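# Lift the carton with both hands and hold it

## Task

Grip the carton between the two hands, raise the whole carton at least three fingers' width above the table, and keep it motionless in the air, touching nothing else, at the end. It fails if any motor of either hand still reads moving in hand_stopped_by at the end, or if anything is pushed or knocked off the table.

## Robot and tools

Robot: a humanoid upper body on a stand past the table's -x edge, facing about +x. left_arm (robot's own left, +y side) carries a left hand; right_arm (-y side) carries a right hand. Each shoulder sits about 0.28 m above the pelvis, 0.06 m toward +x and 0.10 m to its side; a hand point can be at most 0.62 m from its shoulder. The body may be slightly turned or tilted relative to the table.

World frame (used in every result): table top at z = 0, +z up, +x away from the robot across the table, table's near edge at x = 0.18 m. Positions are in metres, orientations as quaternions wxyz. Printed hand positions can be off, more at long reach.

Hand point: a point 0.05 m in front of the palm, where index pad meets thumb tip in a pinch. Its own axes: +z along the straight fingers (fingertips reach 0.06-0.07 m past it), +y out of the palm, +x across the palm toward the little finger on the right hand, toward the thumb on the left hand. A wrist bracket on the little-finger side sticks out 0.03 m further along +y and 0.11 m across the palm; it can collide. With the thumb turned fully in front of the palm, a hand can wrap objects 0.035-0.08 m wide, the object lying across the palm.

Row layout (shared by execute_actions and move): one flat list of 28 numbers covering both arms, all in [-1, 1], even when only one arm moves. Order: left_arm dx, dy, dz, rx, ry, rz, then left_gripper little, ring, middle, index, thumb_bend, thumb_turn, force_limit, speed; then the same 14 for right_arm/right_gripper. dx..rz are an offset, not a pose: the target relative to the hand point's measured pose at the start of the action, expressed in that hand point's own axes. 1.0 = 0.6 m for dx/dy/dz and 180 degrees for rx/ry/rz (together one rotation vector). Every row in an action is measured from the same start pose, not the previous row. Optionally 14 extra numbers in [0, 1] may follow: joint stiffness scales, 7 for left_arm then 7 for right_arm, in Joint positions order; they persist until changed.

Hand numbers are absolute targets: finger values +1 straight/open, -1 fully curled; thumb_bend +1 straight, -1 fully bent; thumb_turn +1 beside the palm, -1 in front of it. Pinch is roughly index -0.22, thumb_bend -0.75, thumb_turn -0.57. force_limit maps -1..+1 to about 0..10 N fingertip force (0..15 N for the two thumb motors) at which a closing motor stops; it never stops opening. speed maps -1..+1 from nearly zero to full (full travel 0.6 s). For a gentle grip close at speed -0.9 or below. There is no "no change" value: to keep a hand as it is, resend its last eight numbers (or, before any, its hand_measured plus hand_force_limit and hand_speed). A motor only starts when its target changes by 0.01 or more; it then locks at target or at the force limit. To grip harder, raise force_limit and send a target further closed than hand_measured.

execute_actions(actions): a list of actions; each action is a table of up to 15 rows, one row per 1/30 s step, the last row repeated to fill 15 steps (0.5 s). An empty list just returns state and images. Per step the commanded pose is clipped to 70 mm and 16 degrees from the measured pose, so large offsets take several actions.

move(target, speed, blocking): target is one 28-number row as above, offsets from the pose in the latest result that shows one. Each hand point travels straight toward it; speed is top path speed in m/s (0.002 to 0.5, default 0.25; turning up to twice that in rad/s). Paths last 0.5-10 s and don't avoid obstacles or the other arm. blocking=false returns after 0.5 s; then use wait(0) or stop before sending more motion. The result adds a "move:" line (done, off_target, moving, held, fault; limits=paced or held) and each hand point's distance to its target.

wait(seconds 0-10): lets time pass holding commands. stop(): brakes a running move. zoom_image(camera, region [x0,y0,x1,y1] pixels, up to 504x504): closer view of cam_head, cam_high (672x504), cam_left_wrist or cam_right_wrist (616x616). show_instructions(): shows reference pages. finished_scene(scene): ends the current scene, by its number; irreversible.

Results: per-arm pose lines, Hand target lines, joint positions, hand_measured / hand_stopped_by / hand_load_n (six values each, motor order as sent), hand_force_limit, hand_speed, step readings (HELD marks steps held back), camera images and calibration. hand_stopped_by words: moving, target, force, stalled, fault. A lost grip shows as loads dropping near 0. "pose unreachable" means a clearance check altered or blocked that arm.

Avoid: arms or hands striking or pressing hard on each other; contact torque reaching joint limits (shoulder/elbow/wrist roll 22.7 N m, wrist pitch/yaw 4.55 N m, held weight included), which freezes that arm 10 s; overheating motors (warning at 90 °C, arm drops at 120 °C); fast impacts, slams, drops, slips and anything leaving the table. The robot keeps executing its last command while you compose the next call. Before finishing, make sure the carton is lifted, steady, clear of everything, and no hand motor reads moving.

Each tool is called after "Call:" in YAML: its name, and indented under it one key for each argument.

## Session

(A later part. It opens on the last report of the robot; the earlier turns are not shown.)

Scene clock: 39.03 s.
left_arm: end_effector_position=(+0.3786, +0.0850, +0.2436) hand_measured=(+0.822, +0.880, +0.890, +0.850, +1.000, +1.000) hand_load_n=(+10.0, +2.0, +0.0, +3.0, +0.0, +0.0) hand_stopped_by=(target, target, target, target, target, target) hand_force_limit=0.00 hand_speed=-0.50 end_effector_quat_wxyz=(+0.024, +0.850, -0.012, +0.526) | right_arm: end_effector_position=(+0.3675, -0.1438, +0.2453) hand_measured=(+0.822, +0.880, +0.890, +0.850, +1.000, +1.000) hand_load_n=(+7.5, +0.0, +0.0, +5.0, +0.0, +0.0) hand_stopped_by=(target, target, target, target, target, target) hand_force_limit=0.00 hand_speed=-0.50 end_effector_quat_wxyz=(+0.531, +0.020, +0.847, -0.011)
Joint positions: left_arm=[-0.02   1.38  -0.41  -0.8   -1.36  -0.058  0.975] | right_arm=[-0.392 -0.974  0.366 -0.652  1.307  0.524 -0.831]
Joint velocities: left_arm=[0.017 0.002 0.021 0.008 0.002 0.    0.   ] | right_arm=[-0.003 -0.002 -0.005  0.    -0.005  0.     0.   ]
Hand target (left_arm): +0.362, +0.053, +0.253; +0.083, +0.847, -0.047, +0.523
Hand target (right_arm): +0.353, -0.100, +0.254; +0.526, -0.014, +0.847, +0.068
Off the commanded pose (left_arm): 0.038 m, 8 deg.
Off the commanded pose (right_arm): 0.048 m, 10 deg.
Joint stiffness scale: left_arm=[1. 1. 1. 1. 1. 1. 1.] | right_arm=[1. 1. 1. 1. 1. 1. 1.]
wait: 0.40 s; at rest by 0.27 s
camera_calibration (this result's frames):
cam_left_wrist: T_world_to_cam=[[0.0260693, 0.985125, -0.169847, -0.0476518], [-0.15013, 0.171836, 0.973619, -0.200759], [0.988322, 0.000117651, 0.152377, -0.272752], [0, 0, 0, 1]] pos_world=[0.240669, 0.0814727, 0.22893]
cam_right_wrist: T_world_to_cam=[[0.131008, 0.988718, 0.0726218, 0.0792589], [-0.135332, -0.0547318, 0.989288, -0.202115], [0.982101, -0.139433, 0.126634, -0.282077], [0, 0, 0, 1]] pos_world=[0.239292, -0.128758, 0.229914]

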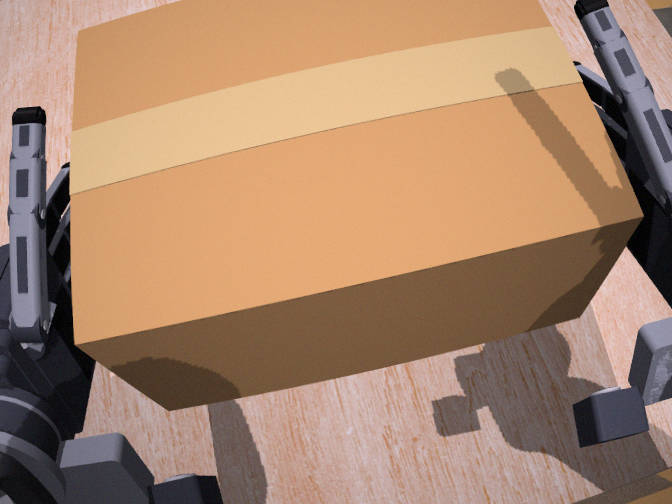

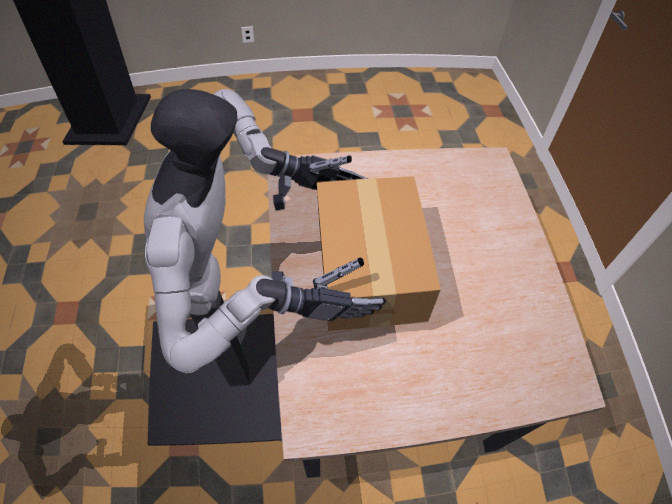

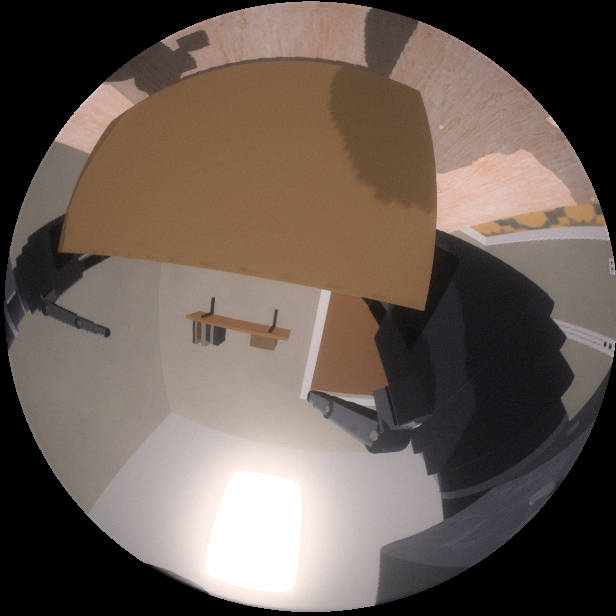

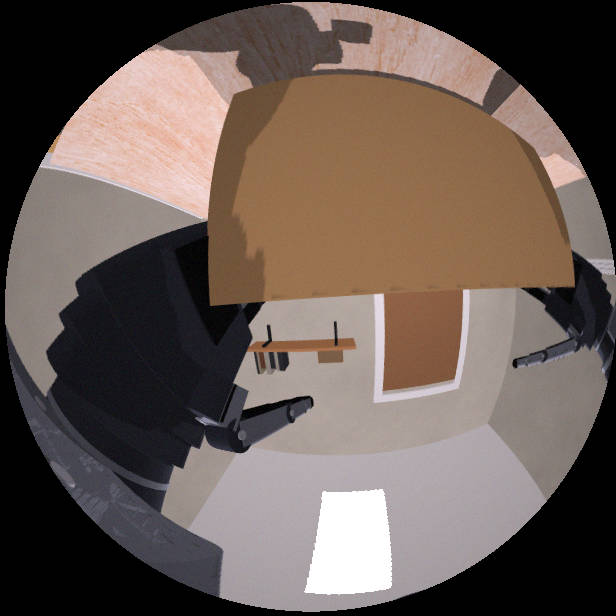

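Call:
execute_actions:
  actions:
    - [[0.005,0.059,-0.025,-0.044,-0.001,0,0.82,0.88,0.89,0.85,1,1,0,-0.5,-0.005,0.078,-0.024,-0.054,0.003,0.01,0.82,0.88,0.89,0.85,1,1,0,-0.5],[0.007,0.059,-0.025,-0.044,-0.001,0,0.82,0.88,0.89,0.85,1,1,0,-0.5,-0.007,0.078,-0.024,-0.054,0.003,0.01,0.82,0.88,0.89,0.85,1,1,0,-0.5],[0.009,0.059,-0.025,-0.044,-0.001,0,0.82,0.88,0.89,0.85,1,1,0,-0.5,-0.009,0.078,-0.024,-0.054,0.003,0.01,0.82,0.88,0.89,0.85,1,1,0,-0.5],[0.011,0.059,-0.025,-0.044,-0.001,0,0.82,0.88,0.89,0.85,1,1,0,-0.5,-0.011,0.078,-0.024,-0.054,0.003,0.01,0.82,0.88,0.89,0.85,1,1,0,-0.5],[0.014,0.059,-0.025,-0.044,-0.001,0,0.82,0.88,0.89,0.85,1,1,0,-0.5,-0.014,0.078,-0.024,-0.054,0.003,0.01,0.82,0.88,0.89,0.85,1,1,0,-0.5],[0.017,0.059,-0.026,-0.044,-0.001,0,0.82,0.88,0.89,0.85,1,1,0,-0.5,-0.017,0.078,-0.025,-0.054,0.003,0.01,0.82,0.88,0.89,0.85,1,1,0,-0.5],[0.02,0.059,-0.026,-0.044,-0.001,0,0.82,0.88,0.89,0.85,1,1,0,-0.5,-0.02,0.078,-0.025,-0.054,0.003,0.01,0.82,0.88,0.89,0.85,1,1,0,-0.5],[0.023,0.059,-0.027,-0.044,-0.001,0,0.82,0.88,0.89,0.85,1,1,0,-0.5,-0.023,0.078,-0.026,-0.054,0.003,0.01,0.82,0.88,0.89,0.85,1,1,0,-0.5],[0.026,0.059,-0.027,-0.044,-0.001,0,0.82,0.88,0.89,0.85,1,1,0,-0.5,-0.026,0.078,-0.026,-0.054,0.003,0.01,0.82,0.88,0.89,0.85,1,1,0,-0.5]]

Call:
wait:
  seconds: 2

Scene clock: 40.23 s.
left_arm: end_effector_position=(+0.3846, +0.0861, +0.2593) hand_measured=(+0.822, +0.880, +0.890, +0.850, +1.000, +1.000) hand_load_n=(+9.5, +2.0, +0.0, +3.5, +0.0, +0.0) hand_stopped_by=(target, target, target, target, target, target) hand_force_limit=0.00 hand_speed=-0.50 end_effector_quat_wxyz=(+0.023, +0.849, -0.012, +0.528) | right_arm: end_effector_position=(+0.3734, -0.1430, +0.2604) hand_measured=(+0.822, +0.880, +0.890, +0.850, +1.000, +1.000) hand_load_n=(+7.5, +0.0, +0.0, +3.5, +0.0, +0.0) hand_stopped_by=(target, target, target, target, target, target) hand_force_limit=0.00 hand_speed=-0.50 end_effector_quat_wxyz=(+0.533, +0.021, +0.846, -0.009)
Joint positions: left_arm=[-0.051  1.47  -0.377 -0.823 -1.461 -0.08   0.982] | right_arm=[-0.461 -0.991  0.346 -0.656  1.397  0.558 -0.875]
Joint velocities: left_arm=[ 0.005  0.049 -0.005  0.005 -0.038 -0.031  0.   ] | right_arm=[-0.002  0.002  0.014  0.002  0.054  0.011 -0.016]
Hand target (left_arm): +0.367, +0.054, +0.268; +0.082, +0.846, -0.049, +0.524
Hand target (right_arm): +0.359, -0.099, +0.269; +0.528, -0.014, +0.847, +0.068
Off the commanded pose (left_arm): 0.039 m, 8 deg.
Off the commanded pose (right_arm): 0.048 m, 10 deg.
Joint stiffness scale: left_arm=[1. 1. 1. 1. 1. 1. 1.] | right_arm=[1. 1. 1. 1. 1. 1. 1.]
Step readings (end_effector_position):
0: left_arm (+0.3786, +0.0850, +0.2436) | right_arm (+0.3675, -0.1438, +0.2453)
1: left_arm (+0.3786, +0.0850, +0.2436) | right_arm (+0.3675, -0.1438, +0.2453)
2: left_arm (+0.3784, +0.0850, +0.2434) | right_arm (+0.3675, -0.1438, +0.2452)
4: left_arm (+0.3786, +0.0855, +0.2438) | right_arm (+0.3677, -0.1432, +0.2454)
8: left_arm (+0.3808, +0.0858, +0.2492) | right_arm (+0.3699, -0.1430, +0.2503)
15: end_effector_position above
camera_calibration (this result's frames):
cam_left_wrist: T_world_to_cam=[[0.0252949, 0.985509, -0.167727, -0.0465239], [-0.154883, 0.169618, 0.973263, -0.213184], [0.987609, 0.00135946, 0.156929, -0.282067], [0, 0, 0, 1]] pos_world=[0.24673, 0.082393, 0.243945]
cam_right_wrist: T_world_to_cam=[[0.131462, 0.988292, 0.0774401, 0.075159], [-0.140256, -0.0587892, 0.988368, -0.214713], [0.981349, -0.140795, 0.130886, -0.290792], [0, 0, 0, 1]] pos_world=[0.245373, -0.127844, 0.244456]

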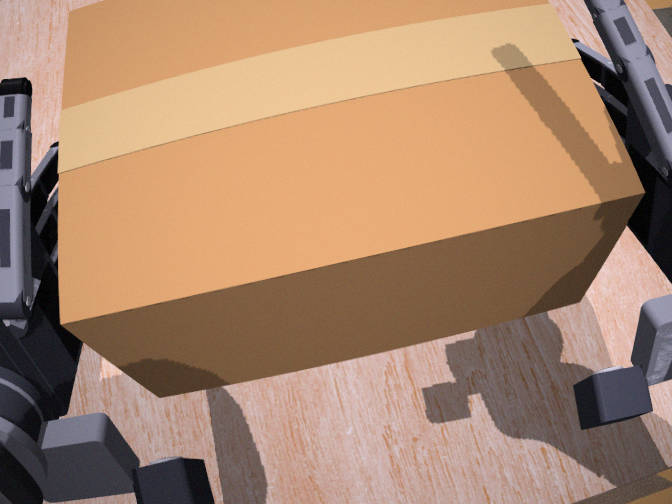

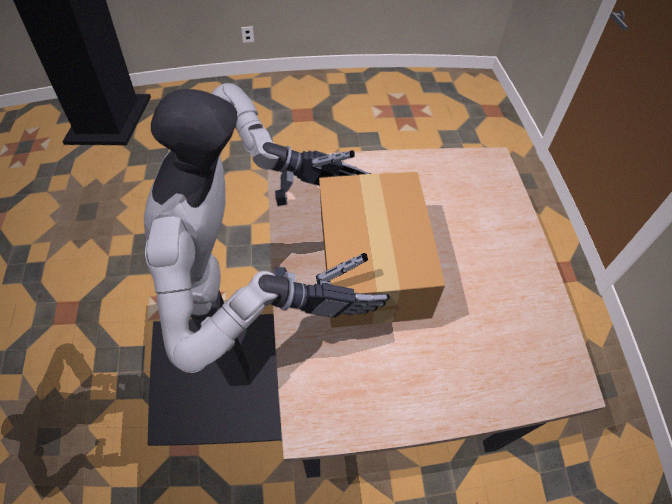

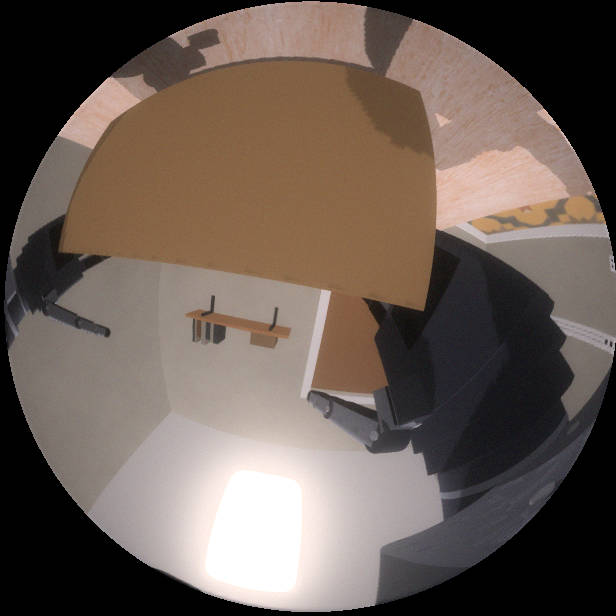

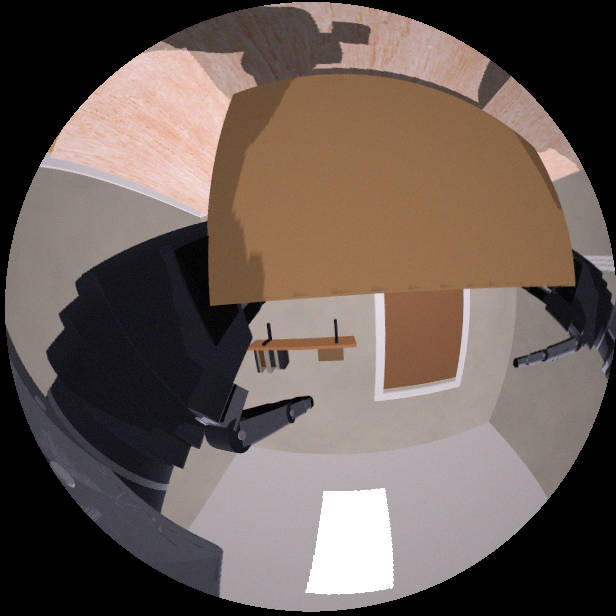

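Scene clock: 42.23 s.
left_arm: end_effector_position=(+0.3843, +0.0862, +0.2585) hand_measured=(+0.822, +0.880, +0.890, +0.850, +1.000, +1.000) hand_load_n=(+10.0, +2.0, +0.0, +3.0, +0.0, +0.0) hand_stopped_by=(target, target, target, target, target, target) hand_force_limit=0.00 hand_speed=-0.50 end_effector_quat_wxyz=(+0.023, +0.850, -0.012, +0.527) | right_arm: end_effector_position=(+0.3731, -0.1429, +0.2596) hand_measured=(+0.822, +0.880, +0.890, +0.850, +1.000, +1.000) hand_load_n=(+7.5, +0.0, +0.0, +3.5, +0.0, +0.0) hand_stopped_by=(target, target, target, target, target, target) hand_force_limit=0.00 hand_speed=-0.50 end_effector_quat_wxyz=(+0.531, +0.021, +0.847, -0.009)
Joint positions: left_arm=[-0.051  1.472 -0.379 -0.824 -1.463 -0.081  0.982] | right_arm=[-0.461 -0.991  0.346 -0.656  1.4    0.56  -0.877]
Joint velocities: left_arm=[ 0.002  0.014  0.002 -0.006  0.003  0.     0.   ] | right_arm=[ 0.    -0.005  0.012 -0.002  0.     0.     0.   ]
Hand target (left_arm): +0.367, +0.054, +0.268; +0.082, +0.846, -0.049, +0.524
Hand target (right_arm): +0.359, -0.099, +0.269; +0.528, -0.014, +0.847, +0.068
Off the commanded pose (left_arm): 0.039 m, 8 deg.
Off the commanded pose (right_arm): 0.048 m, 10 deg.
Joint stiffness scale: left_arm=[1. 1. 1. 1. 1. 1. 1.] | right_arm=[1. 1. 1. 1. 1. 1. 1.]
wait: 2.00 s; at rest by 0.17 s
camera_calibration (this result's frames):
cam_left_wrist: T_world_to_cam=[[0.0243894, 0.98556, -0.167558, -0.0464862], [-0.151363, 0.169316, 0.973869, -0.213963], [0.988177, 0.00161, 0.153307, -0.280924], [0, 0, 0, 1]] pos_world=[0.246351, 0.0824946, 0.24365]
cam_right_wrist: T_world_to_cam=[[0.131359, 0.988335, 0.0770632, 0.0752699], [-0.13631, -0.0589911, 0.988908, -0.215581], [0.981919, -0.140406, 0.126971, -0.289462], [0, 0, 0, 1]] pos_world=[0.244955, -0.127751, 0.244143]

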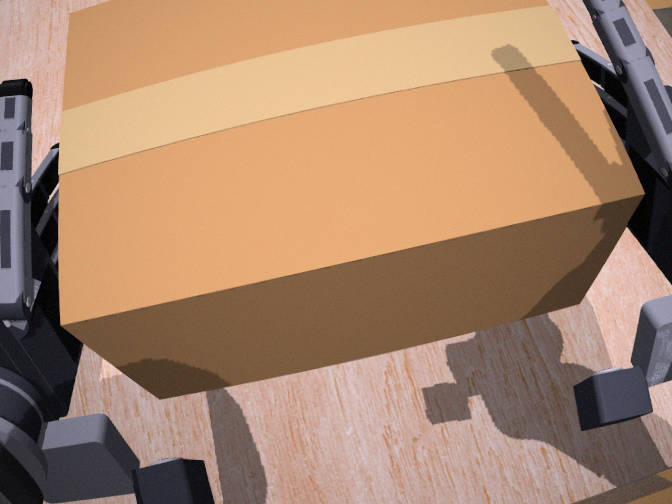

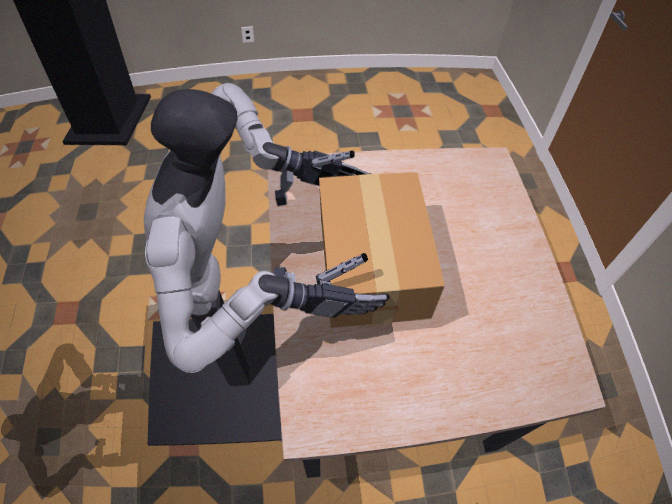

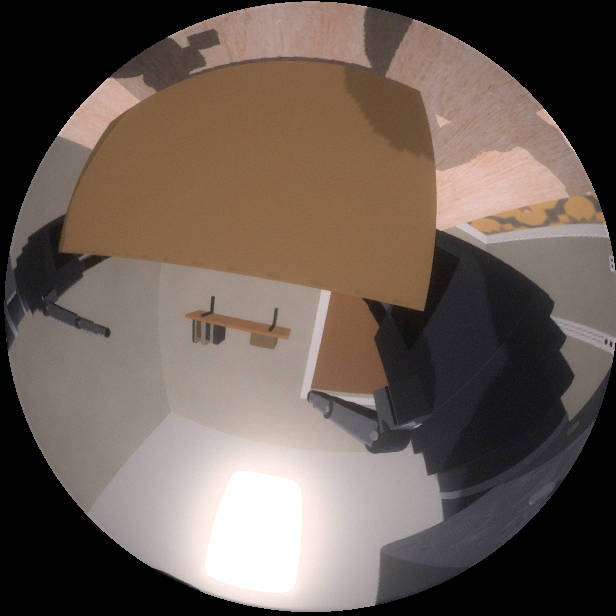

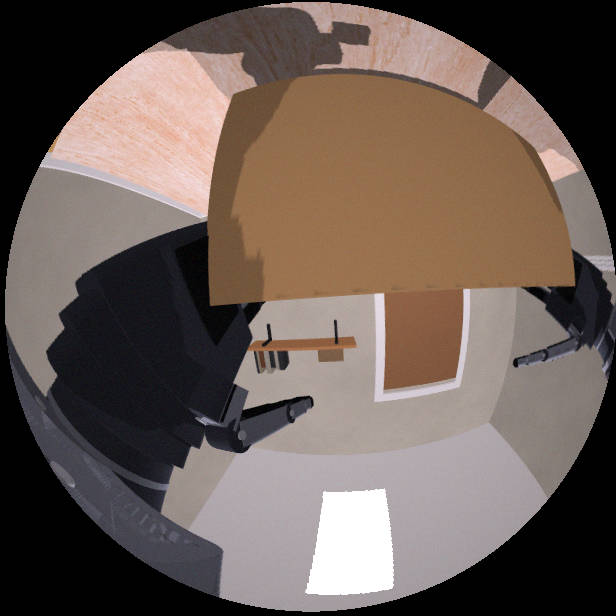

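Call:
finished_scene:
  scene: 2

The scene is finished: the task was done.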